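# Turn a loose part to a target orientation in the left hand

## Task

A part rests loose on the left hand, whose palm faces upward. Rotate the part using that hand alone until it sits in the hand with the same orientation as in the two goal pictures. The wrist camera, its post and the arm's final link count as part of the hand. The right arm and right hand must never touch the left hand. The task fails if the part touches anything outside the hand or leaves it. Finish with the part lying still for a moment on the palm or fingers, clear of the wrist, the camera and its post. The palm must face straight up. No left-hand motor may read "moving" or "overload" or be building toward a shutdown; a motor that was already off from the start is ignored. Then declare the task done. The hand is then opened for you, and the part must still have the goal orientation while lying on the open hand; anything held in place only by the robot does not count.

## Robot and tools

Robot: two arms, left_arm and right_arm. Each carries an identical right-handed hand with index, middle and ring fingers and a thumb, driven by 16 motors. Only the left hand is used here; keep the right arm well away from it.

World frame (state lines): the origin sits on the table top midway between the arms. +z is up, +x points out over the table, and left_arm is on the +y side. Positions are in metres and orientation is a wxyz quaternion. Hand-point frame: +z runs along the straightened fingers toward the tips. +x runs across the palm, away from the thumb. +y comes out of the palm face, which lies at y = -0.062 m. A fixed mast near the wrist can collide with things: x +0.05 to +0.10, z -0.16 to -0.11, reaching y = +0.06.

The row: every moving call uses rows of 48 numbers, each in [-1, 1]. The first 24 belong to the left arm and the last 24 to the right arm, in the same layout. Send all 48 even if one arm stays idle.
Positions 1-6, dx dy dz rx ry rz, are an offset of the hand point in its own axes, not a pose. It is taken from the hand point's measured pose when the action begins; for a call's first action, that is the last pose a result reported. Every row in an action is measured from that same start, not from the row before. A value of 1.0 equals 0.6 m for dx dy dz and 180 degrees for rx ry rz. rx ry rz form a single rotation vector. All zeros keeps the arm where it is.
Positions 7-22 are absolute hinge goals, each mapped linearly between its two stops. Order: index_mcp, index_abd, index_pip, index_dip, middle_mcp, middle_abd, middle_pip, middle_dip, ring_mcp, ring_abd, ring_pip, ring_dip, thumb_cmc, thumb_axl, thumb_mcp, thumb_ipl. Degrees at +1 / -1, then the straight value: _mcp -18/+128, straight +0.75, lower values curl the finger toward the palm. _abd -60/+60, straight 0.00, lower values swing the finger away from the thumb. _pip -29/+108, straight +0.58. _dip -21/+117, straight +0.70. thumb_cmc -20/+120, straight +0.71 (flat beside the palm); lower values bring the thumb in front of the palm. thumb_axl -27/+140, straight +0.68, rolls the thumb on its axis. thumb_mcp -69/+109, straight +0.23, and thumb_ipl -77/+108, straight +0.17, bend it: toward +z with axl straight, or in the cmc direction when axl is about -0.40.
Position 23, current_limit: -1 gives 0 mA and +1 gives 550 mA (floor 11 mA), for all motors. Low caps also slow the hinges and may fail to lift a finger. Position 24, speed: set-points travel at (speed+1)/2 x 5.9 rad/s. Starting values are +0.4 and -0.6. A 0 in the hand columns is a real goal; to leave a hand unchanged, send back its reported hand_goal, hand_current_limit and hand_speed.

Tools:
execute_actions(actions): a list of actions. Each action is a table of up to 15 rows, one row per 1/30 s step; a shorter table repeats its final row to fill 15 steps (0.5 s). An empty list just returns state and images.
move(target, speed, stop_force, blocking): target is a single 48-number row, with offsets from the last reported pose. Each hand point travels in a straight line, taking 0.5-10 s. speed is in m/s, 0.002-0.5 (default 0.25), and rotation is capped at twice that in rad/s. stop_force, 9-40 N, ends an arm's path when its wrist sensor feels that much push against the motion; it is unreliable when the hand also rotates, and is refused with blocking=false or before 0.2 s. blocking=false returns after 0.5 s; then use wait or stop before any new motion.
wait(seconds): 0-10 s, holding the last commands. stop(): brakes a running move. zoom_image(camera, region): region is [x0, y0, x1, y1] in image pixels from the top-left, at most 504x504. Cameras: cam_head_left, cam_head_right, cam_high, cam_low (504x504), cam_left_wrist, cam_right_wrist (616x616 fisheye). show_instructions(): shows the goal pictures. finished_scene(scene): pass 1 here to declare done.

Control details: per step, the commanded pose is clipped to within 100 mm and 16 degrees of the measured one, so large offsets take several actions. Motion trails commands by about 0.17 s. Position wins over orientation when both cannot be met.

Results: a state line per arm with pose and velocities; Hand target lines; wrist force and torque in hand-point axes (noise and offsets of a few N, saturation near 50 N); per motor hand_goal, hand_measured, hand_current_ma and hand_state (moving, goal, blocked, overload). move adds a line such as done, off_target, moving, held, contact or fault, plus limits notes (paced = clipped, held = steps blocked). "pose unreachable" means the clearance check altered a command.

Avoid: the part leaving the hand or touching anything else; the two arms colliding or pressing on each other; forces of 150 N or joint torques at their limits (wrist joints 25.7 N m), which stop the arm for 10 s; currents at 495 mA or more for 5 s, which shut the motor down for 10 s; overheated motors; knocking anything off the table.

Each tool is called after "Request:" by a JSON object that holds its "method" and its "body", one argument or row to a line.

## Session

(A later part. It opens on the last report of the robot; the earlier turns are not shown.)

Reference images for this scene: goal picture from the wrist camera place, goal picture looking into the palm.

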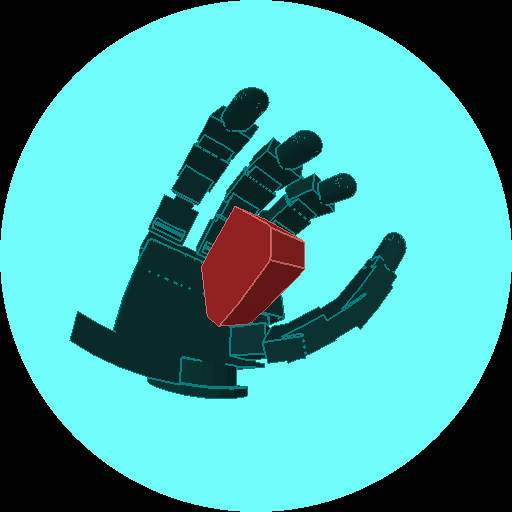

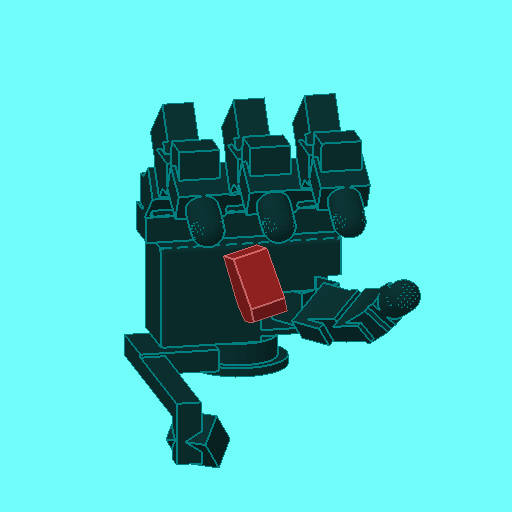

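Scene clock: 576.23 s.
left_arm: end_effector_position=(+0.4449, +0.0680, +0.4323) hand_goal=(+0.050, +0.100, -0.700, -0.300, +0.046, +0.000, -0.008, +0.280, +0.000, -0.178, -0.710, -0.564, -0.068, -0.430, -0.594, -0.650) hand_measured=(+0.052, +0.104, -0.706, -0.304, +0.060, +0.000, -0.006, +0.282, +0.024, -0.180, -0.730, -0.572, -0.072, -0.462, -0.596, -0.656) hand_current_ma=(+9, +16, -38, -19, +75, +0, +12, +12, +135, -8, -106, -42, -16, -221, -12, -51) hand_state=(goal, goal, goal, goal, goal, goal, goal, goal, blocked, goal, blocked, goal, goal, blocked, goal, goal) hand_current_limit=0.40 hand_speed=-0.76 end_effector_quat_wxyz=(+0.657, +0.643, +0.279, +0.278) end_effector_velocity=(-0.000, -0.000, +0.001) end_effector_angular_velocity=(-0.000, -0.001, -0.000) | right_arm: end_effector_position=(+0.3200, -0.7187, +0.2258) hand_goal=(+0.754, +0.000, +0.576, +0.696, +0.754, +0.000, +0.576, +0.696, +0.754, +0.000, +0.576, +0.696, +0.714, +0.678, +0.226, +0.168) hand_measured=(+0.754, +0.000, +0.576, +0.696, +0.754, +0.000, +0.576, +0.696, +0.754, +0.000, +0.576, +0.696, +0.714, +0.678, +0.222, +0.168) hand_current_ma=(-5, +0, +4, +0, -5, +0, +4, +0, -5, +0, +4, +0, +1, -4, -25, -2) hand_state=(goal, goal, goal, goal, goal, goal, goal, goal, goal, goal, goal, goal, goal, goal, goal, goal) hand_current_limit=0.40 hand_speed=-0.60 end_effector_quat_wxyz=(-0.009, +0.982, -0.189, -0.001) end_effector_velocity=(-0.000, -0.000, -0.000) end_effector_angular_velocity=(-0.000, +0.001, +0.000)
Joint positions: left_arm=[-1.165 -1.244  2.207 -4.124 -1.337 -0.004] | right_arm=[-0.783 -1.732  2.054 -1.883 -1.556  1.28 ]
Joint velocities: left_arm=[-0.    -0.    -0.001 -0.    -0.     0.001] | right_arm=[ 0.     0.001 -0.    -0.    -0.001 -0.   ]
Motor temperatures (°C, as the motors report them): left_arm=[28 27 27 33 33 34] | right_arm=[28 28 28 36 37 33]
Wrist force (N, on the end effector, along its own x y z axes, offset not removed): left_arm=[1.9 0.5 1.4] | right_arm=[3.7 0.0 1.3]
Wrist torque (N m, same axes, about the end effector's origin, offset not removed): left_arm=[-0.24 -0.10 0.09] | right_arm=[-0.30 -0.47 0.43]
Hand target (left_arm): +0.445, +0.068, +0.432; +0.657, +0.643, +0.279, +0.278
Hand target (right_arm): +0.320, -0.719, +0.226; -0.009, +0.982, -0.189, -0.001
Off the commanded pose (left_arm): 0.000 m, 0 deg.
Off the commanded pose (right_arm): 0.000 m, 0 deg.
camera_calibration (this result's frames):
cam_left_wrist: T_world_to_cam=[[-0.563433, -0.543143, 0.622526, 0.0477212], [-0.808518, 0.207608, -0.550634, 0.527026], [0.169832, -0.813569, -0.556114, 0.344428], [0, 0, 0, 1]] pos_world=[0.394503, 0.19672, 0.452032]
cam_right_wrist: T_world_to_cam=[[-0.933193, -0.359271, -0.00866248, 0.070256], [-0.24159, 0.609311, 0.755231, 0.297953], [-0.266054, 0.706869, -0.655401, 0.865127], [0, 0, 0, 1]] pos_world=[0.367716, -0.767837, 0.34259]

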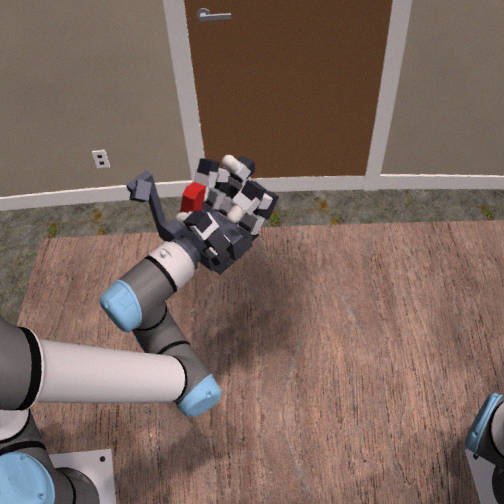

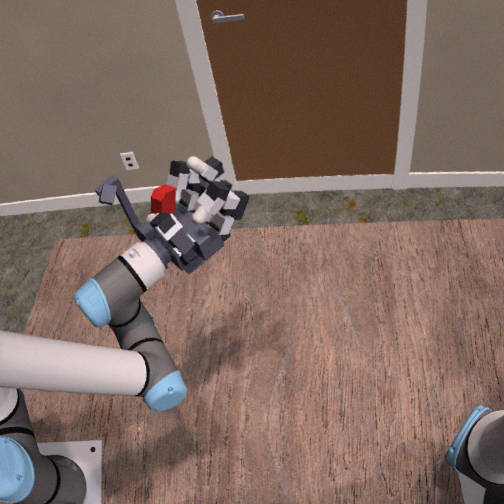

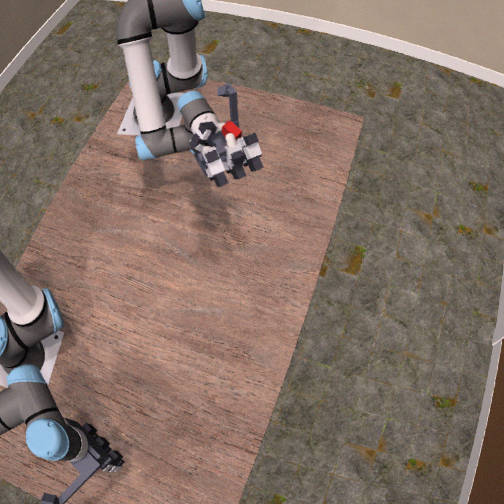

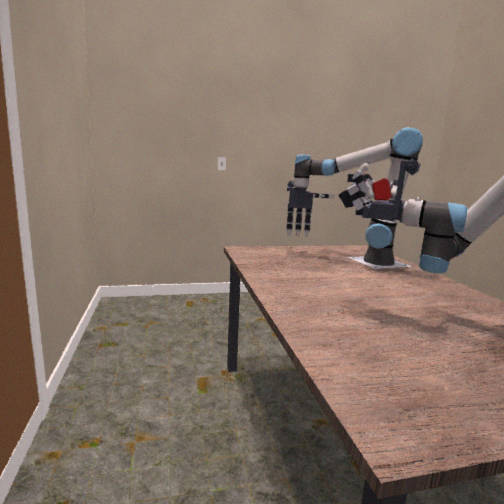

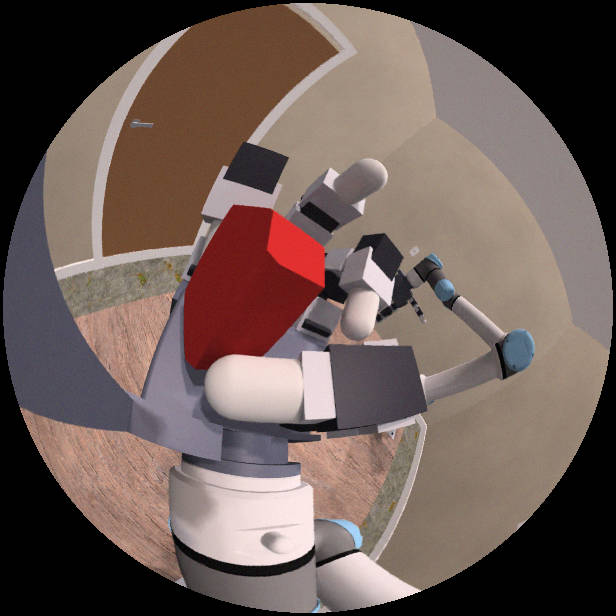

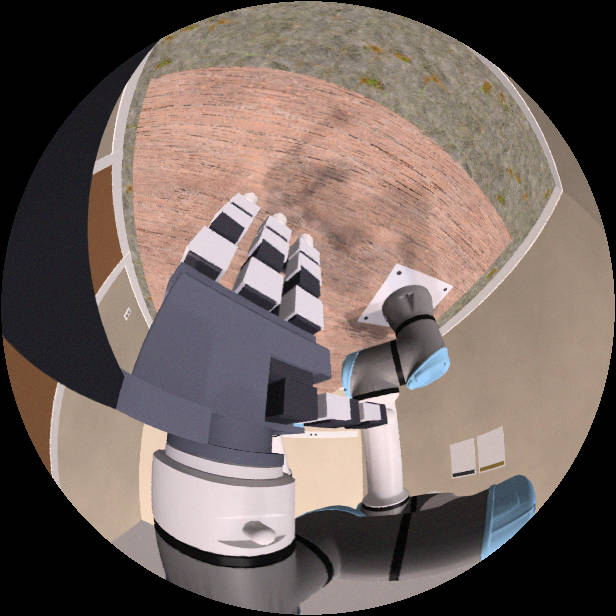

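Request:
{"method": "execute_actions", "body": {
  "actions": [
    [[0,0,0,0,0,0, 0.05,0.1,-0.70,-0.30, 0.046,0,-0.008,0.28, 0.0,-0.158,-0.69,-0.573, -0.059,-0.429,-0.604,-0.627, 0.4,-0.8, 0,0,0,0,0,0, 0.754,0,0.576,0.696, 0.754,0,0.576,0.696, 0.754,0,0.576,0.696, 0.714,0.678,0.226,0.168, 0.4,-0.6],[0,0,0,0,0,0, 0.05,0.1,-0.70,-0.30, 0.046,0,-0.008,0.28, 0.0,-0.158,-0.69,-0.573, -0.059,-0.429,-0.604,-0.627, 0.4,-0.8, 0,0,0,0,0,0, 0.754,0,0.576,0.696, 0.754,0,0.576,0.696, 0.754,0,0.576,0.696, 0.714,0.678,0.226,0.168, 0.4,-0.6],[0,0,0,0,0,0, 0.05,0.1,-0.70,-0.30, 0.046,0,-0.008,0.28, 0.0,-0.139,-0.67,-0.581, -0.051,-0.428,-0.615,-0.605, 0.4,-0.8, 0,0,0,0,0,0, 0.754,0,0.576,0.696, 0.754,0,0.576,0.696, 0.754,0,0.576,0.696, 0.714,0.678,0.226,0.168, 0.4,-0.6],[0,0,0,0,0,0, 0.05,0.1,-0.70,-0.30, 0.046,0,-0.008,0.28, 0.0,-0.139,-0.67,-0.581, -0.051,-0.428,-0.615,-0.605, 0.4,-0.8, 0,0,0,0,0,0, 0.754,0,0.576,0.696, 0.754,0,0.576,0.696, 0.754,0,0.576,0.696, 0.714,0.678,0.226,0.168, 0.4,-0.6],[0,0,0,0,0,0, 0.05,0.1,-0.70,-0.30, 0.046,0,-0.008,0.28, 0.0,-0.119,-0.65,-0.589, -0.042,-0.427,-0.625,-0.582, 0.4,-0.8, 0,0,0,0,0,0, 0.754,0,0.576,0.696, 0.754,0,0.576,0.696, 0.754,0,0.576,0.696, 0.714,0.678,0.226,0.168, 0.4,-0.6],[0,0,0,0,0,0, 0.05,0.1,-0.70,-0.30, 0.046,0,-0.008,0.28, 0.0,-0.119,-0.65,-0.589, -0.042,-0.427,-0.625,-0.582, 0.4,-0.8, 0,0,0,0,0,0, 0.754,0,0.576,0.696, 0.754,0,0.576,0.696, 0.754,0,0.576,0.696, 0.714,0.678,0.226,0.168, 0.4,-0.6],[0,0,0,0,0,0, 0.05,0.1,-0.70,-0.30, 0.046,0,-0.008,0.28, 0.0,-0.100,-0.63,-0.597, -0.034,-0.426,-0.636,-0.560, 0.4,-0.8, 0,0,0,0,0,0, 0.754,0,0.576,0.696, 0.754,0,0.576,0.696, 0.754,0,0.576,0.696, 0.714,0.678,0.226,0.168, 0.4,-0.6],[0,0,0,0,0,0, 0.05,0.1,-0.70,-0.30, 0.046,0,-0.008,0.28, 0.0,-0.100,-0.63,-0.597, -0.034,-0.426,-0.636,-0.560, 0.4,-0.8, 0,0,0,0,0,0, 0.754,0,0.576,0.696, 0.754,0,0.576,0.696, 0.754,0,0.576,0.696, 0.714,0.678,0.226,0.168, 0.4,-0.6],[0,0,0,0,0,0, 0.05,0.1,-0.70,-0.30, 0.046,0,-0.008,0.28, 0.0,-0.08,-0.61,-0.605, -0.025,-0.425,-0.646,-0.537, 0.4,-0.8, 0,0,0,0,0,0, 0.754,0,0.576,0.696, 0.754,0,0.576,0.696, 0.754,0,0.576,0.696, 0.714,0.678,0.226,0.168, 0.4,-0.6]]
  ]
}}

Request:
{"method": "zoom_image", "body": {
  "camera": "cam_left_wrist",
  "region": [140, 170, 420, 450]
}}

Request:
{"method": "zoom_image", "body": {
  "camera": "cam_head_right",
  "region": [120, 140, 260, 280]
}}

Scene clock: 600.57 s.
left_arm: end_effector_position=(+0.4449, +0.0680, +0.4323) hand_goal=(+0.050, +0.100, -0.700, -0.300, +0.046, +0.000, -0.008, +0.280, +0.000, -0.080, -0.610, -0.604, -0.024, -0.424, -0.646, -0.536) hand_measured=(+0.052, +0.104, -0.706, -0.304, +0.060, +0.000, -0.006, +0.282, +0.024, -0.082, -0.628, -0.610, -0.028, -0.452, -0.648, -0.542) hand_current_ma=(+9, +16, -38, -19, +75, +0, +12, +12, +128, -8, -92, -34, -16, -196, -12, -42) hand_state=(goal, goal, goal, goal, goal, goal, goal, goal, blocked, goal, goal, goal, goal, blocked, goal, goal) hand_current_limit=0.40 hand_speed=-0.80 end_effector_quat_wxyz=(+0.657, +0.643, +0.279, +0.278) end_effector_velocity=(+0.000, +0.000, +0.000) end_effector_angular_velocity=(+0.000, -0.001, +0.001) | right_arm: end_effector_position=(+0.3200, -0.7187, +0.2258) hand_goal=(+0.754, +0.000, +0.576, +0.696, +0.754, +0.000, +0.576, +0.696, +0.754, +0.000, +0.576, +0.696, +0.714, +0.678, +0.226, +0.168) hand_measured=(+0.754, +0.000, +0.576, +0.696, +0.754, +0.000, +0.576, +0.696, +0.754, +0.000, +0.576, +0.696, +0.714, +0.678, +0.222, +0.168) hand_current_ma=(-5, +0, +4, +0, -5, +0, +4, +0, -5, +0, +4, +0, +1, -4, -25, -2) hand_state=(goal, goal, goal, goal, goal, goal, goal, goal, goal, goal, goal, goal, goal, goal, goal, goal) hand_current_limit=0.40 hand_speed=-0.60 end_effector_quat_wxyz=(-0.009, +0.982, -0.189, -0.001) end_effector_velocity=(-0.000, +0.000, +0.000) end_effector_angular_velocity=(-0.000, -0.001, -0.000)
Joint positions: left_arm=[-1.165 -1.244  2.207 -4.124 -1.337 -0.004] | right_arm=[-0.783 -1.732  2.054 -1.883 -1.556  1.28 ]
Joint velocities: left_arm=[ 0.001  0.    -0.    -0.    -0.     0.   ] | right_arm=[-0.    -0.001  0.    -0.     0.     0.   ]
Motor temperatures (°C, as the motors report them): left_arm=[28 27 27 33 33 34] | right_arm=[28 28 28 36 37 33]
Wrist force (N, on the end effector, along its own x y z axes, offset not removed): left_arm=[-1.2 -0.5 0.2] | right_arm=[3.7 0.9 0.7]
Wrist torque (N m, same axes, about the end effector's origin, offset not removed): left_arm=[-0.19 0.26 -0.30] | right_arm=[-0.13 -0.49 0.33]
Hand target (left_arm): +0.445, +0.068, +0.432; +0.657, +0.643, +0.279, +0.278
Hand target (right_arm): +0.320, -0.719, +0.226; -0.009, +0.982, -0.189, -0.001
Off the commanded pose (left_arm): 0.000 m, 0 deg.
Off the commanded pose (right_arm): 0.000 m, 0 deg.
Step readings (end_effector_position):
0: left_arm (+0.4449, +0.0680, +0.4323) | right_arm (+0.3200, -0.7187, +0.2258)
1: left_arm (+0.4449, +0.0680, +0.4323) | right_arm (+0.3200, -0.7187, +0.2258)
2: left_arm (+0.4449, +0.0680, +0.4323) | right_arm (+0.3200, -0.7187, +0.2258)
4: left_arm (+0.4449, +0.0680, +0.4323) | right_arm (+0.3200, -0.7187, +0.2258)
8: left_arm (+0.4449, +0.0680, +0.4323) | right_arm (+0.3200, -0.7187, +0.2258)
15: end_effector_position above
camera_calibration (this result's frames):
cam_left_wrist: T_world_to_cam=[[-0.563433, -0.543143, 0.622526, 0.0477213], [-0.808518, 0.207608, -0.550634, 0.527026], [0.169832, -0.813569, -0.556114, 0.344428], [0, 0, 0, 1]] pos_world=[0.394503, 0.196721, 0.452032]
cam_right_wrist: T_world_to_cam=[[-0.933193, -0.359271, -0.00866251, 0.070256], [-0.24159, 0.609311, 0.755231, 0.297953], [-0.266054, 0.706869, -0.655401, 0.865127], [0, 0, 0, 1]] pos_world=[0.367716, -0.767837, 0.342591]

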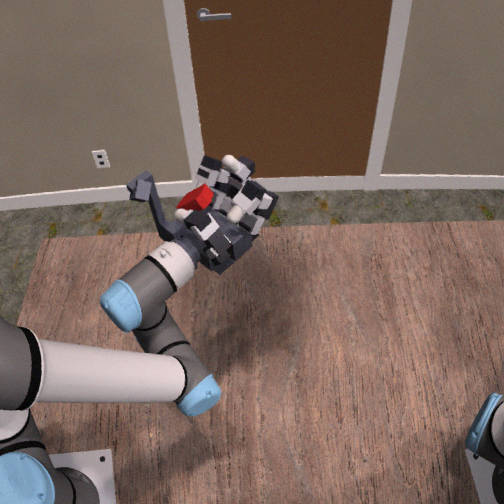

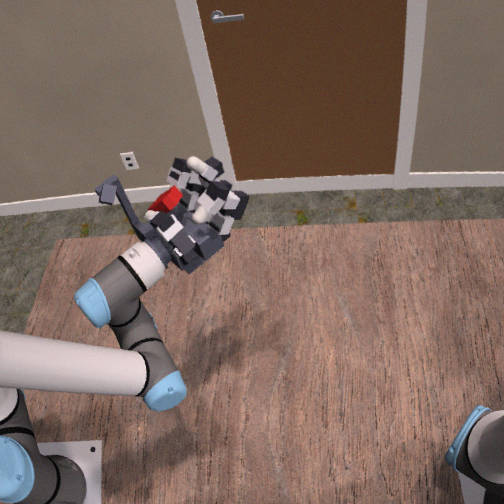

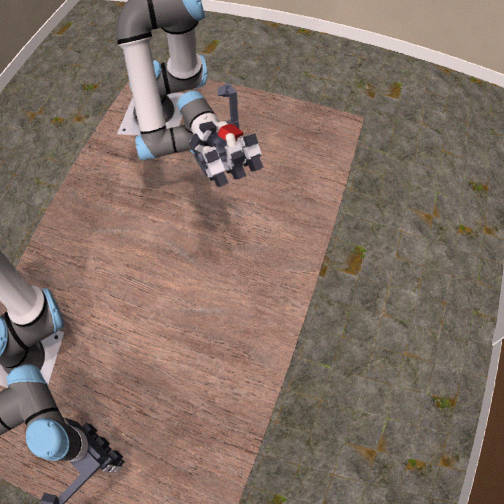

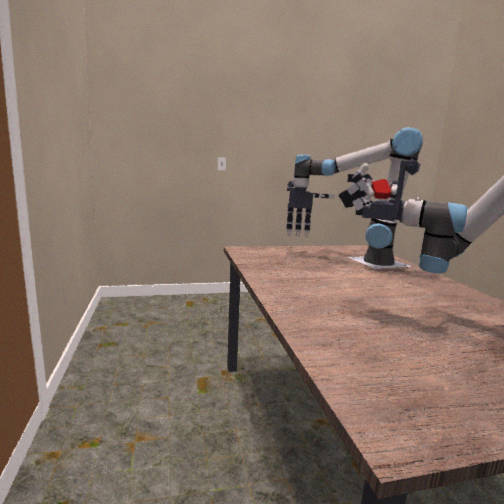

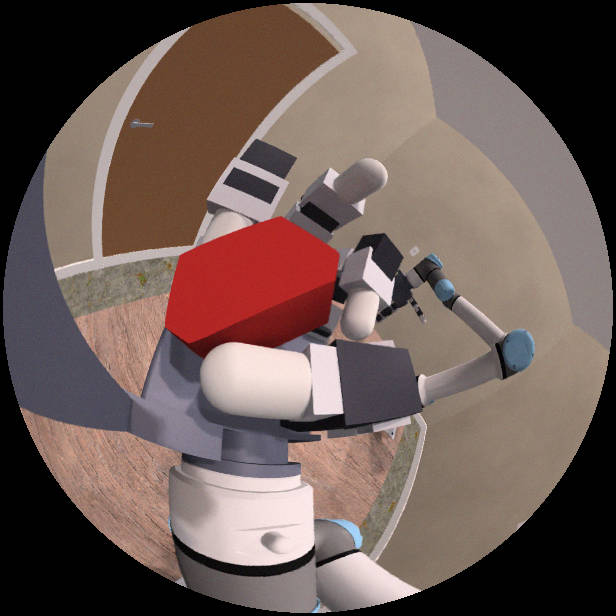

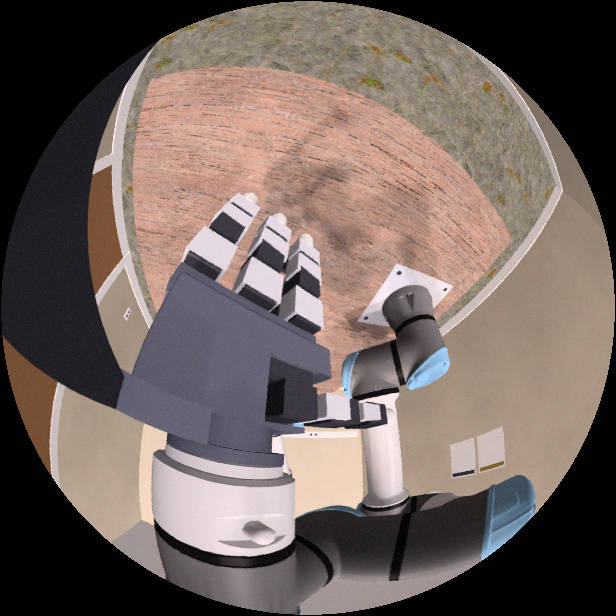

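Region (140, 170, 420, 450) of cam_left_wrist's 616x616 image, scaled by 1.800, with more detail than that image has.

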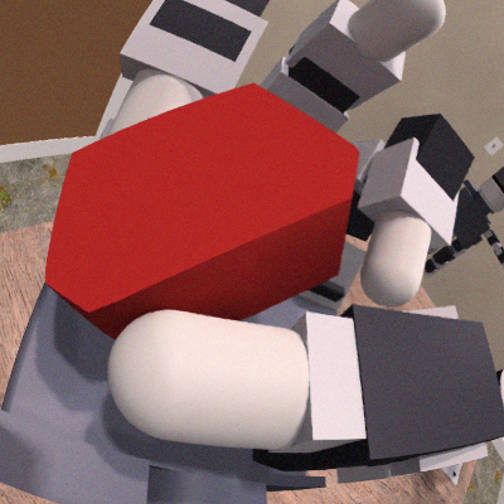

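Region (120, 140, 260, 280) of cam_head_right's 504x504 image, scaled by 3.600, with more detail than that image has.

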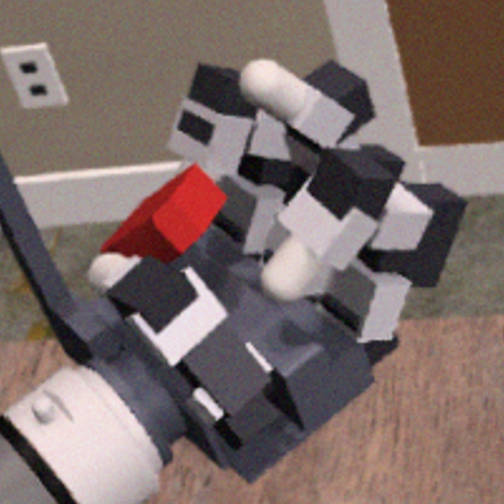

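It's toppling toward −x as planned. Checking where it ended.

Request:
{"method": "execute_actions", "body": {
  "actions": []
}}

Request:
{"method": "zoom_image", "body": {
  "camera": "cam_left_wrist",
  "region": [140, 170, 420, 450]
}}

Request:
{"method": "zoom_image", "body": {
  "camera": "cam_low",
  "region": [345, 155, 425, 235]
}}

Request:
{"method": "zoom_image", "body": {
  "camera": "cam_head_right",
  "region": [120, 140, 260, 280]
}}

Scene clock: 602.43 s.
left_arm: end_effector_position=(+0.4449, +0.0680, +0.4323) hand_goal=(+0.050, +0.100, -0.700, -0.300, +0.046, +0.000, -0.008, +0.280, +0.000, -0.080, -0.610, -0.604, -0.024, -0.424, -0.646, -0.536) hand_measured=(+0.052, +0.104, -0.706, -0.304, +0.060, +0.000, -0.006, +0.282, +0.022, -0.082, -0.628, -0.610, -0.024, -0.450, -0.648, -0.540) hand_current_ma=(+10, +16, -38, -19, +74, +0, +12, +12, +117, -7, -88, -35, -5, -173, -12, -32) hand_state=(goal, goal, goal, goal, goal, goal, goal, goal, blocked, goal, goal, goal, goal, blocked, goal, goal) hand_current_limit=0.40 hand_speed=-0.80 end_effector_quat_wxyz=(+0.657, +0.643, +0.279, +0.278) end_effector_velocity=(-0.000, +0.000, -0.000) end_effector_angular_velocity=(+0.002, -0.002, +0.000) | right_arm: end_effector_position=(+0.3200, -0.7187, +0.2258) hand_goal=(+0.754, +0.000, +0.576, +0.696, +0.754, +0.000, +0.576, +0.696, +0.754, +0.000, +0.576, +0.696, +0.714, +0.678, +0.226, +0.168) hand_measured=(+0.754, +0.000, +0.576, +0.696, +0.754, +0.000, +0.576, +0.696, +0.754, +0.000, +0.576, +0.696, +0.714, +0.678, +0.222, +0.168) hand_current_ma=(-5, +0, +4, +0, -5, +0, +4, +0, -5, +0, +4, +0, +1, -4, -25, -2) hand_state=(goal, goal, goal, goal, goal, goal, goal, goal, goal, goal, goal, goal, goal, goal, goal, goal) hand_current_limit=0.40 hand_speed=-0.60 end_effector_quat_wxyz=(-0.009, +0.982, -0.189, -0.001) end_effector_velocity=(+0.000, +0.000, +0.000) end_effector_angular_velocity=(+0.000, -0.001, -0.000)
Joint positions: left_arm=[-1.165 -1.244  2.207 -4.124 -1.337 -0.004] | right_arm=[-0.783 -1.732  2.054 -1.883 -1.556  1.28 ]
Joint velocities: left_arm=[ 0.    -0.     0.001 -0.001  0.     0.002] | right_arm=[-0.    -0.001 -0.    -0.     0.001  0.   ]
Motor temperatures (°C, as the motors report them): left_arm=[28 27 27 33 33 34] | right_arm=[28 28 28 36 37 33]
Wrist force (N, on the end effector, along its own x y z axes, offset not removed): left_arm=[0.8 0.6 1.0] | right_arm=[4.3 1.0 0.6]
Wrist torque (N m, same axes, about the end effector's origin, offset not removed): left_arm=[-0.16 -0.01 0.00] | right_arm=[-0.13 -0.59 0.51]
Hand target (left_arm): +0.445, +0.068, +0.432; +0.657, +0.643, +0.279, +0.278
Hand target (right_arm): +0.320, -0.719, +0.226; -0.009, +0.982, -0.189, -0.001
Off the commanded pose (left_arm): 0.000 m, 0 deg.
Off the commanded pose (right_arm): 0.000 m, 0 deg.
camera_calibration (this result's frames):
cam_left_wrist: T_world_to_cam=[[-0.563434, -0.543141, 0.622527, 0.0477198], [-0.808516, 0.207606, -0.550637, 0.527028], [0.169833, -0.813571, -0.55611, 0.344428], [0, 0, 0, 1]] pos_world=[0.394502, 0.196722, 0.452035]
cam_right_wrist: T_world_to_cam=[[-0.933193, -0.359271, -0.00866234, 0.0702559], [-0.24159, 0.609311, 0.755231, 0.297953], [-0.266054, 0.706869, -0.655401, 0.865127], [0, 0, 0, 1]] pos_world=[0.367716, -0.767837, 0.34259]

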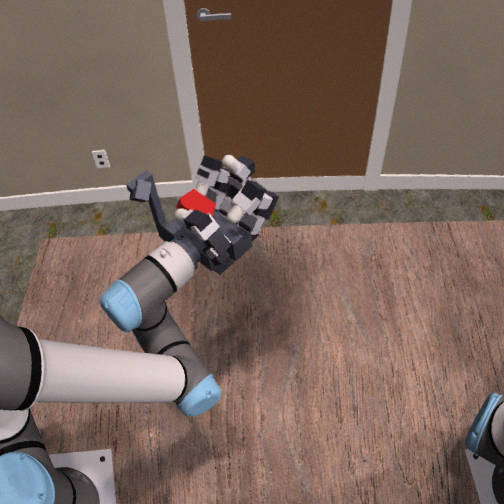

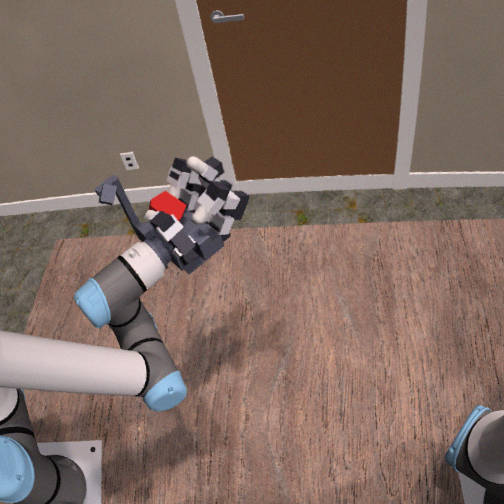

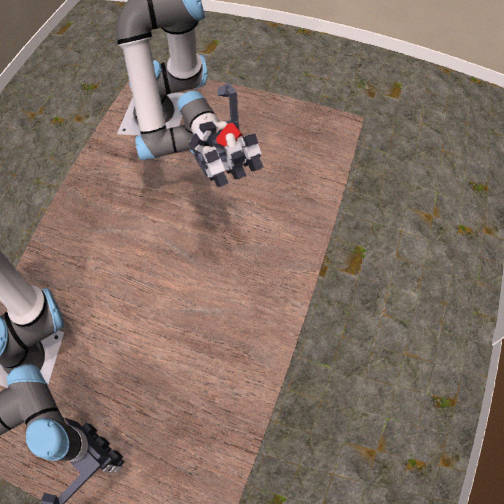

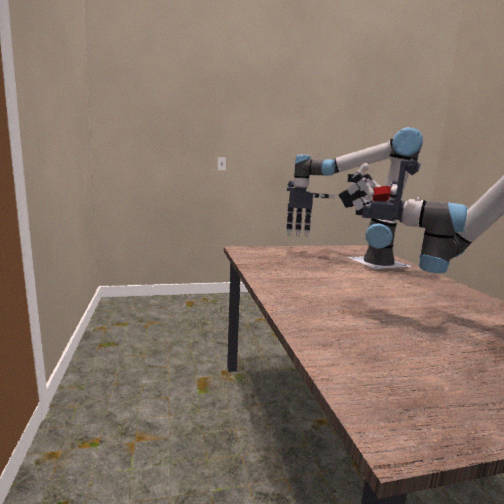

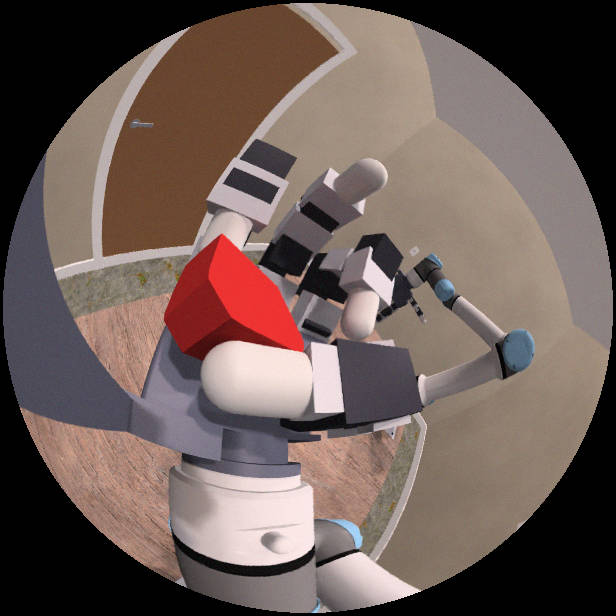

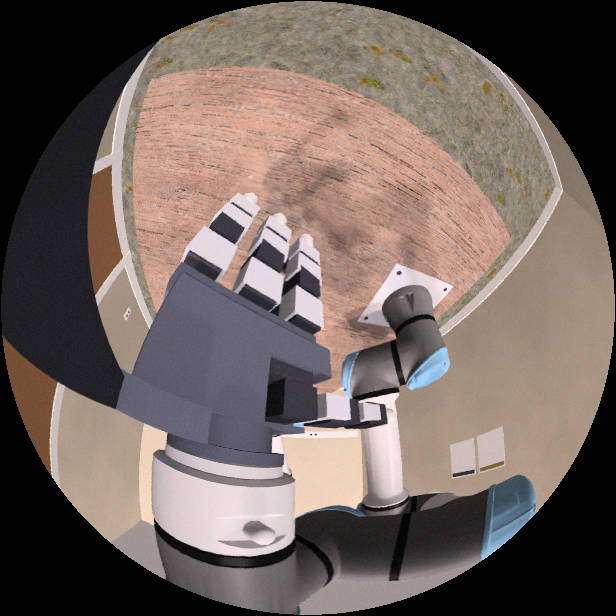

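Region (140, 170, 420, 450) of cam_left_wrist's 616x616 image, scaled by 1.800, with more detail than that image has.

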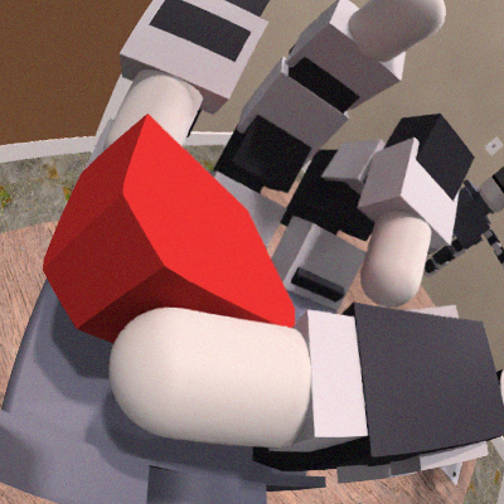

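Region (345, 155, 425, 235) of cam_low's 504x504 image, scaled by 6.300, with more detail than that image has.

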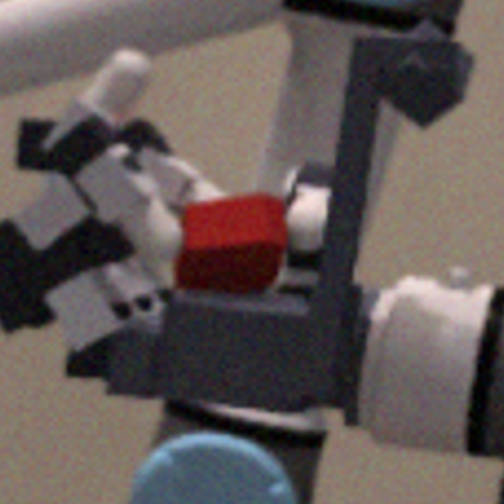

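Region (120, 140, 260, 280) of cam_head_right's 504x504 image, scaled by 3.600, with more detail than that image has.

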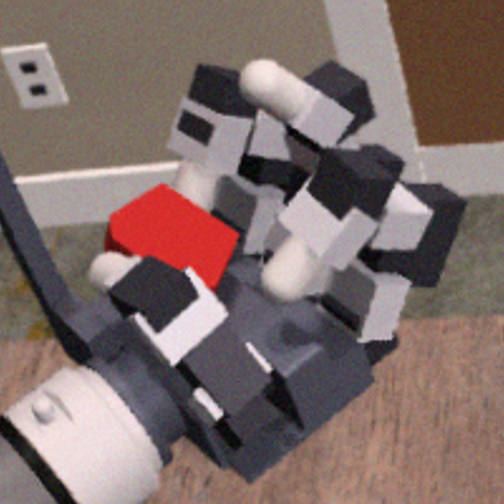

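Request:
{"method": "execute_actions", "body": {
  "actions": [
    [[0,0,0,0,0,0, 0.05,0.1,-0.70,-0.30, 0.046,0,-0.008,0.28, 0.0,-0.08,-0.574,-0.611, -0.025,-0.417,-0.637,-0.511, 0.4,-0.88, 0,0,0,0,0,0, 0.754,0,0.576,0.696, 0.754,0,0.576,0.696, 0.754,0,0.576,0.696, 0.714,0.678,0.226,0.168, 0.4,-0.6],[0,0,0,0,0,0, 0.05,0.1,-0.70,-0.30, 0.046,0,-0.008,0.28, 0.0,-0.08,-0.574,-0.611, -0.025,-0.417,-0.637,-0.511, 0.4,-0.88, 0,0,0,0,0,0, 0.754,0,0.576,0.696, 0.754,0,0.576,0.696, 0.754,0,0.576,0.696, 0.714,0.678,0.226,0.168, 0.4,-0.6],[0,0,0,0,0,0, 0.05,0.1,-0.70,-0.30, 0.046,0,-0.008,0.28, 0.0,-0.08,-0.574,-0.611, -0.025,-0.417,-0.637,-0.511, 0.4,-0.88, 0,0,0,0,0,0, 0.754,0,0.576,0.696, 0.754,0,0.576,0.696, 0.754,0,0.576,0.696, 0.714,0.678,0.226,0.168, 0.4,-0.6],[0,0,0,0,0,0, 0.05,0.1,-0.70,-0.30, 0.046,0,-0.008,0.28, 0.0,-0.08,-0.574,-0.611, -0.025,-0.417,-0.637,-0.511, 0.4,-0.88, 0,0,0,0,0,0, 0.754,0,0.576,0.696, 0.754,0,0.576,0.696, 0.754,0,0.576,0.696, 0.714,0.678,0.226,0.168, 0.4,-0.6],[0,0,0,0,0,0, 0.05,0.1,-0.70,-0.30, 0.046,0,-0.008,0.28, 0.0,-0.08,-0.538,-0.618, -0.025,-0.410,-0.628,-0.486, 0.4,-0.88, 0,0,0,0,0,0, 0.754,0,0.576,0.696, 0.754,0,0.576,0.696, 0.754,0,0.576,0.696, 0.714,0.678,0.226,0.168, 0.4,-0.6],[0,0,0,0,0,0, 0.05,0.1,-0.70,-0.30, 0.046,0,-0.008,0.28, 0.0,-0.08,-0.538,-0.618, -0.025,-0.410,-0.628,-0.486, 0.4,-0.88, 0,0,0,0,0,0, 0.754,0,0.576,0.696, 0.754,0,0.576,0.696, 0.754,0,0.576,0.696, 0.714,0.678,0.226,0.168, 0.4,-0.6],[0,0,0,0,0,0, 0.05,0.1,-0.70,-0.30, 0.046,0,-0.008,0.28, 0.0,-0.08,-0.538,-0.618, -0.025,-0.410,-0.628,-0.486, 0.4,-0.88, 0,0,0,0,0,0, 0.754,0,0.576,0.696, 0.754,0,0.576,0.696, 0.754,0,0.576,0.696, 0.714,0.678,0.226,0.168, 0.4,-0.6],[0,0,0,0,0,0, 0.05,0.1,-0.70,-0.30, 0.046,0,-0.008,0.28, 0.0,-0.08,-0.538,-0.618, -0.025,-0.410,-0.628,-0.486, 0.4,-0.88, 0,0,0,0,0,0, 0.754,0,0.576,0.696, 0.754,0,0.576,0.696, 0.754,0,0.576,0.696, 0.714,0.678,0.226,0.168, 0.4,-0.6],[0,0,0,0,0,0, 0.05,0.1,-0.70,-0.30, 0.046,0,-0.008,0.28, 0.0,-0.08,-0.502,-0.626, -0.025,-0.402,-0.618,-0.460, 0.4,-0.88, 0,0,0,0,0,0, 0.754,0,0.576,0.696, 0.754,0,0.576,0.696, 0.754,0,0.576,0.696, 0.714,0.678,0.226,0.168, 0.4,-0.6]]
  ]
}}

Request:
{"method": "zoom_image", "body": {
  "camera": "cam_left_wrist",
  "region": [140, 170, 420, 450]
}}

Request:
{"method": "zoom_image", "body": {
  "camera": "cam_low",
  "region": [345, 155, 425, 235]
}}

Request:
{"method": "zoom_image", "body": {
  "camera": "cam_head_right",
  "region": [120, 140, 260, 280]
}}

Scene clock: 657.40 s.
left_arm: end_effector_position=(+0.4449, +0.0680, +0.4323) hand_goal=(+0.050, +0.100, -0.700, -0.300, +0.046, +0.000, -0.008, +0.280, +0.000, -0.080, -0.502, -0.626, -0.024, -0.402, -0.618, -0.460) hand_measured=(+0.052, +0.104, -0.706, -0.304, +0.060, +0.000, -0.006, +0.282, +0.022, -0.082, -0.520, -0.632, -0.022, -0.432, -0.622, -0.464) hand_current_ma=(+10, +16, -38, -19, +74, +0, +12, +12, +117, -6, -81, -37, +6, -208, -27, -26) hand_state=(goal, goal, goal, goal, goal, goal, goal, goal, blocked, goal, moving, goal, goal, blocked, goal, moving) hand_current_limit=0.40 hand_speed=-0.88 end_effector_quat_wxyz=(+0.657, +0.643, +0.279, +0.278) end_effector_velocity=(+0.000, -0.000, +0.000) end_effector_angular_velocity=(-0.001, -0.001, +0.000) | right_arm: end_effector_position=(+0.3200, -0.7187, +0.2258) hand_goal=(+0.754, +0.000, +0.576, +0.696, +0.754, +0.000, +0.576, +0.696, +0.754, +0.000, +0.576, +0.696, +0.714, +0.678, +0.226, +0.168) hand_measured=(+0.754, +0.000, +0.576, +0.696, +0.754, +0.000, +0.576, +0.696, +0.754, +0.000, +0.576, +0.696, +0.714, +0.678, +0.222, +0.168) hand_current_ma=(-5, +0, +4, +0, -5, +0, +4, +0, -5, +0, +4, +0, +1, -4, -25, -2) hand_state=(goal, goal, goal, goal, goal, goal, goal, goal, goal, goal, goal, goal, goal, goal, goal, goal) hand_current_limit=0.40 hand_speed=-0.60 end_effector_quat_wxyz=(-0.009, +0.982, -0.189, -0.001) end_effector_velocity=(+0.000, +0.000, +0.000) end_effector_angular_velocity=(+0.001, -0.001, -0.001)
Joint positions: left_arm=[-1.165 -1.244  2.207 -4.124 -1.337 -0.004] | right_arm=[-0.783 -1.732  2.054 -1.883 -1.556  1.28 ]
Joint velocities: left_arm=[-0.     0.    -0.001  0.     0.     0.   ] | right_arm=[-0.    -0.001  0.     0.     0.001  0.001]
Motor temperatures (°C, as the motors report them): left_arm=[28 27 27 33 33 34] | right_arm=[28 28 28 36 37 33]
Wrist force (N, on the end effector, along its own x y z axes, offset not removed): left_arm=[-0.4 -3.2 1.3] | right_arm=[4.0 0.6 0.2]
Wrist torque (N m, same axes, about the end effector's origin, offset not removed): left_arm=[-0.62 0.20 -0.20] | right_arm=[-0.13 -0.53 0.33]
Hand target (left_arm): +0.445, +0.068, +0.432; +0.657, +0.643, +0.279, +0.278
Hand target (right_arm): +0.320, -0.719, +0.226; -0.009, +0.982, -0.189, -0.001
Off the commanded pose (left_arm): 0.000 m, 0 deg.
Off the commanded pose (right_arm): 0.000 m, 0 deg.
Step readings (end_effector_position):
0: left_arm (+0.4449, +0.0680, +0.4323) | right_arm (+0.3200, -0.7187, +0.2258)
1: left_arm (+0.4449, +0.0680, +0.4323) | right_arm (+0.3200, -0.7187, +0.2258)
2: left_arm (+0.4449, +0.0680, +0.4323) | right_arm (+0.3200, -0.7187, +0.2258)
4: left_arm (+0.4449, +0.0680, +0.4323) | right_arm (+0.3200, -0.7187, +0.2258)
8: left_arm (+0.4449, +0.0680, +0.4323) | right_arm (+0.3200, -0.7187, +0.2258)
15: end_effector_position above
camera_calibration (this result's frames):
cam_left_wrist: T_world_to_cam=[[-0.563433, -0.543143, 0.622526, 0.0477212], [-0.808518, 0.207608, -0.550634, 0.527026], [0.169832, -0.813569, -0.556114, 0.344428], [0, 0, 0, 1]] pos_world=[0.394503, 0.196721, 0.452032]
cam_right_wrist: T_world_to_cam=[[-0.933193, -0.359271, -0.00866236, 0.0702558], [-0.24159, 0.609311, 0.755231, 0.297953], [-0.266055, 0.706869, -0.655401, 0.865127], [0, 0, 0, 1]] pos_world=[0.367716, -0.767837, 0.34259]

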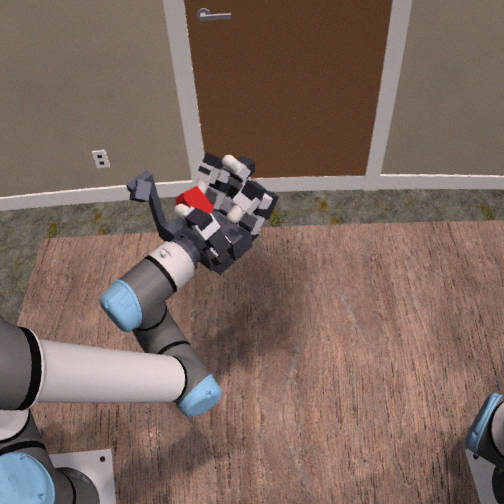

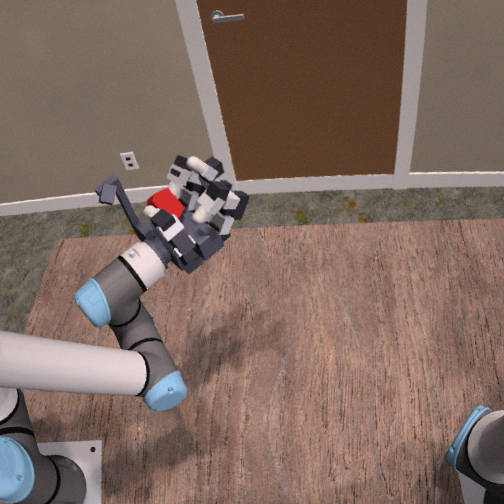

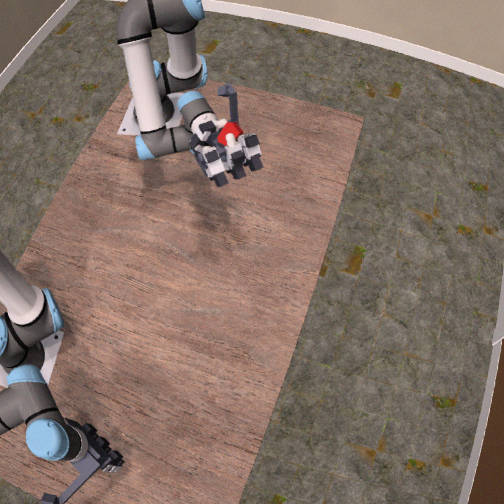

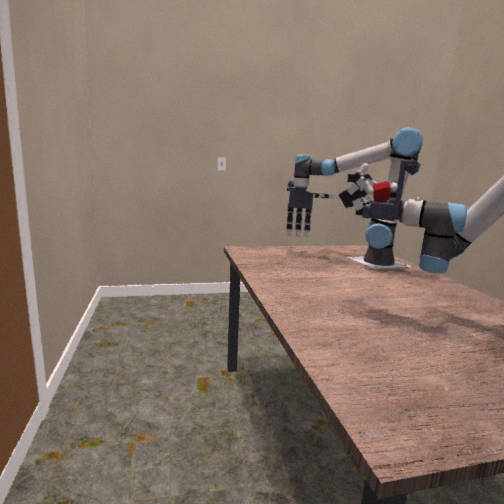

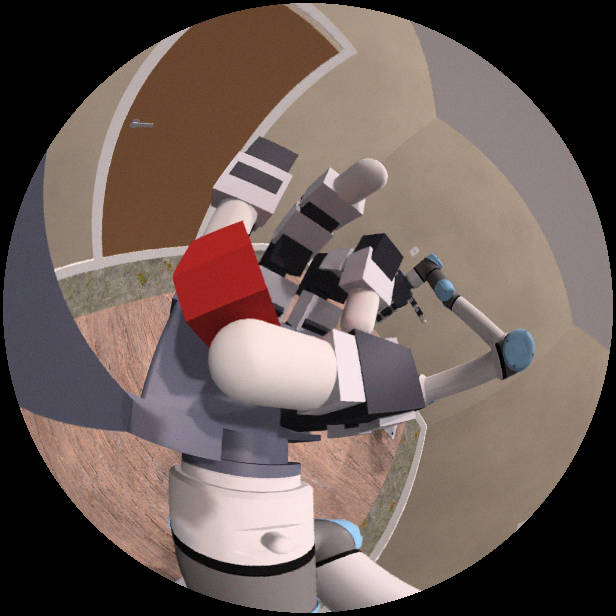

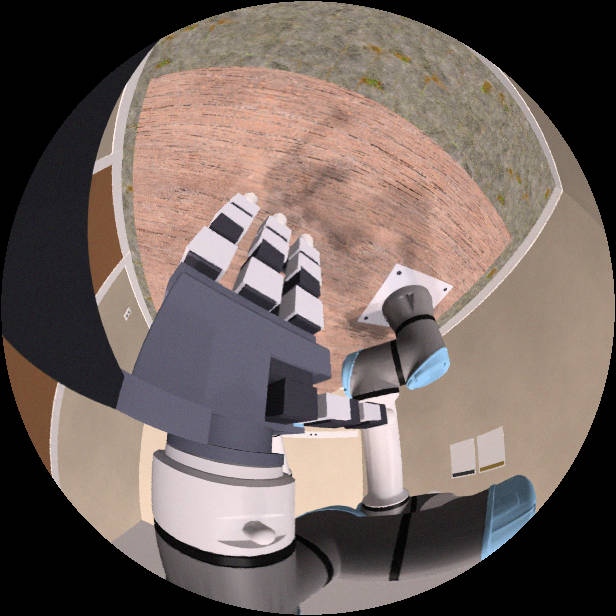

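Region (140, 170, 420, 450) of cam_left_wrist's 616x616 image, scaled by 1.800, with more detail than that image has.

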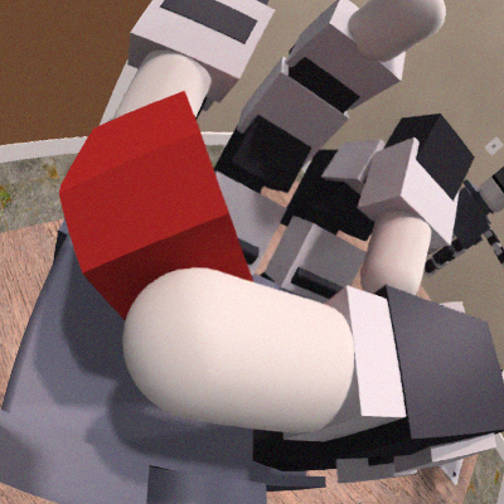

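Region (345, 155, 425, 235) of cam_low's 504x504 image, scaled by 6.300, with more detail than that image has.

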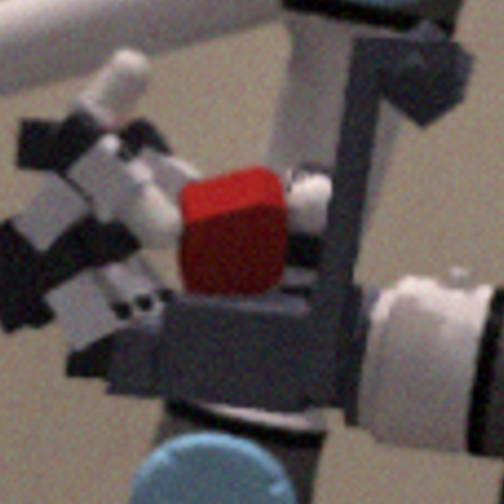

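Region (120, 140, 260, 280) of cam_head_right's 504x504 image, scaled by 3.600, with more detail than that image has.

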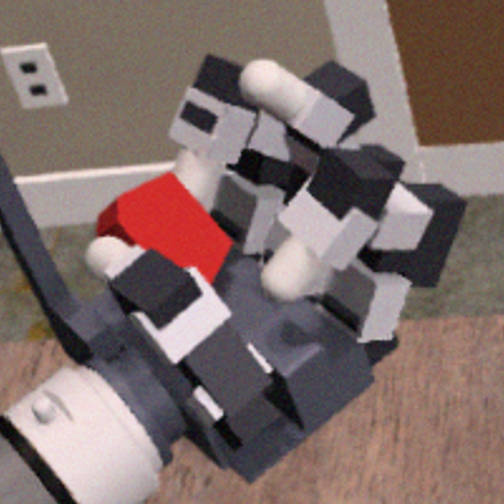

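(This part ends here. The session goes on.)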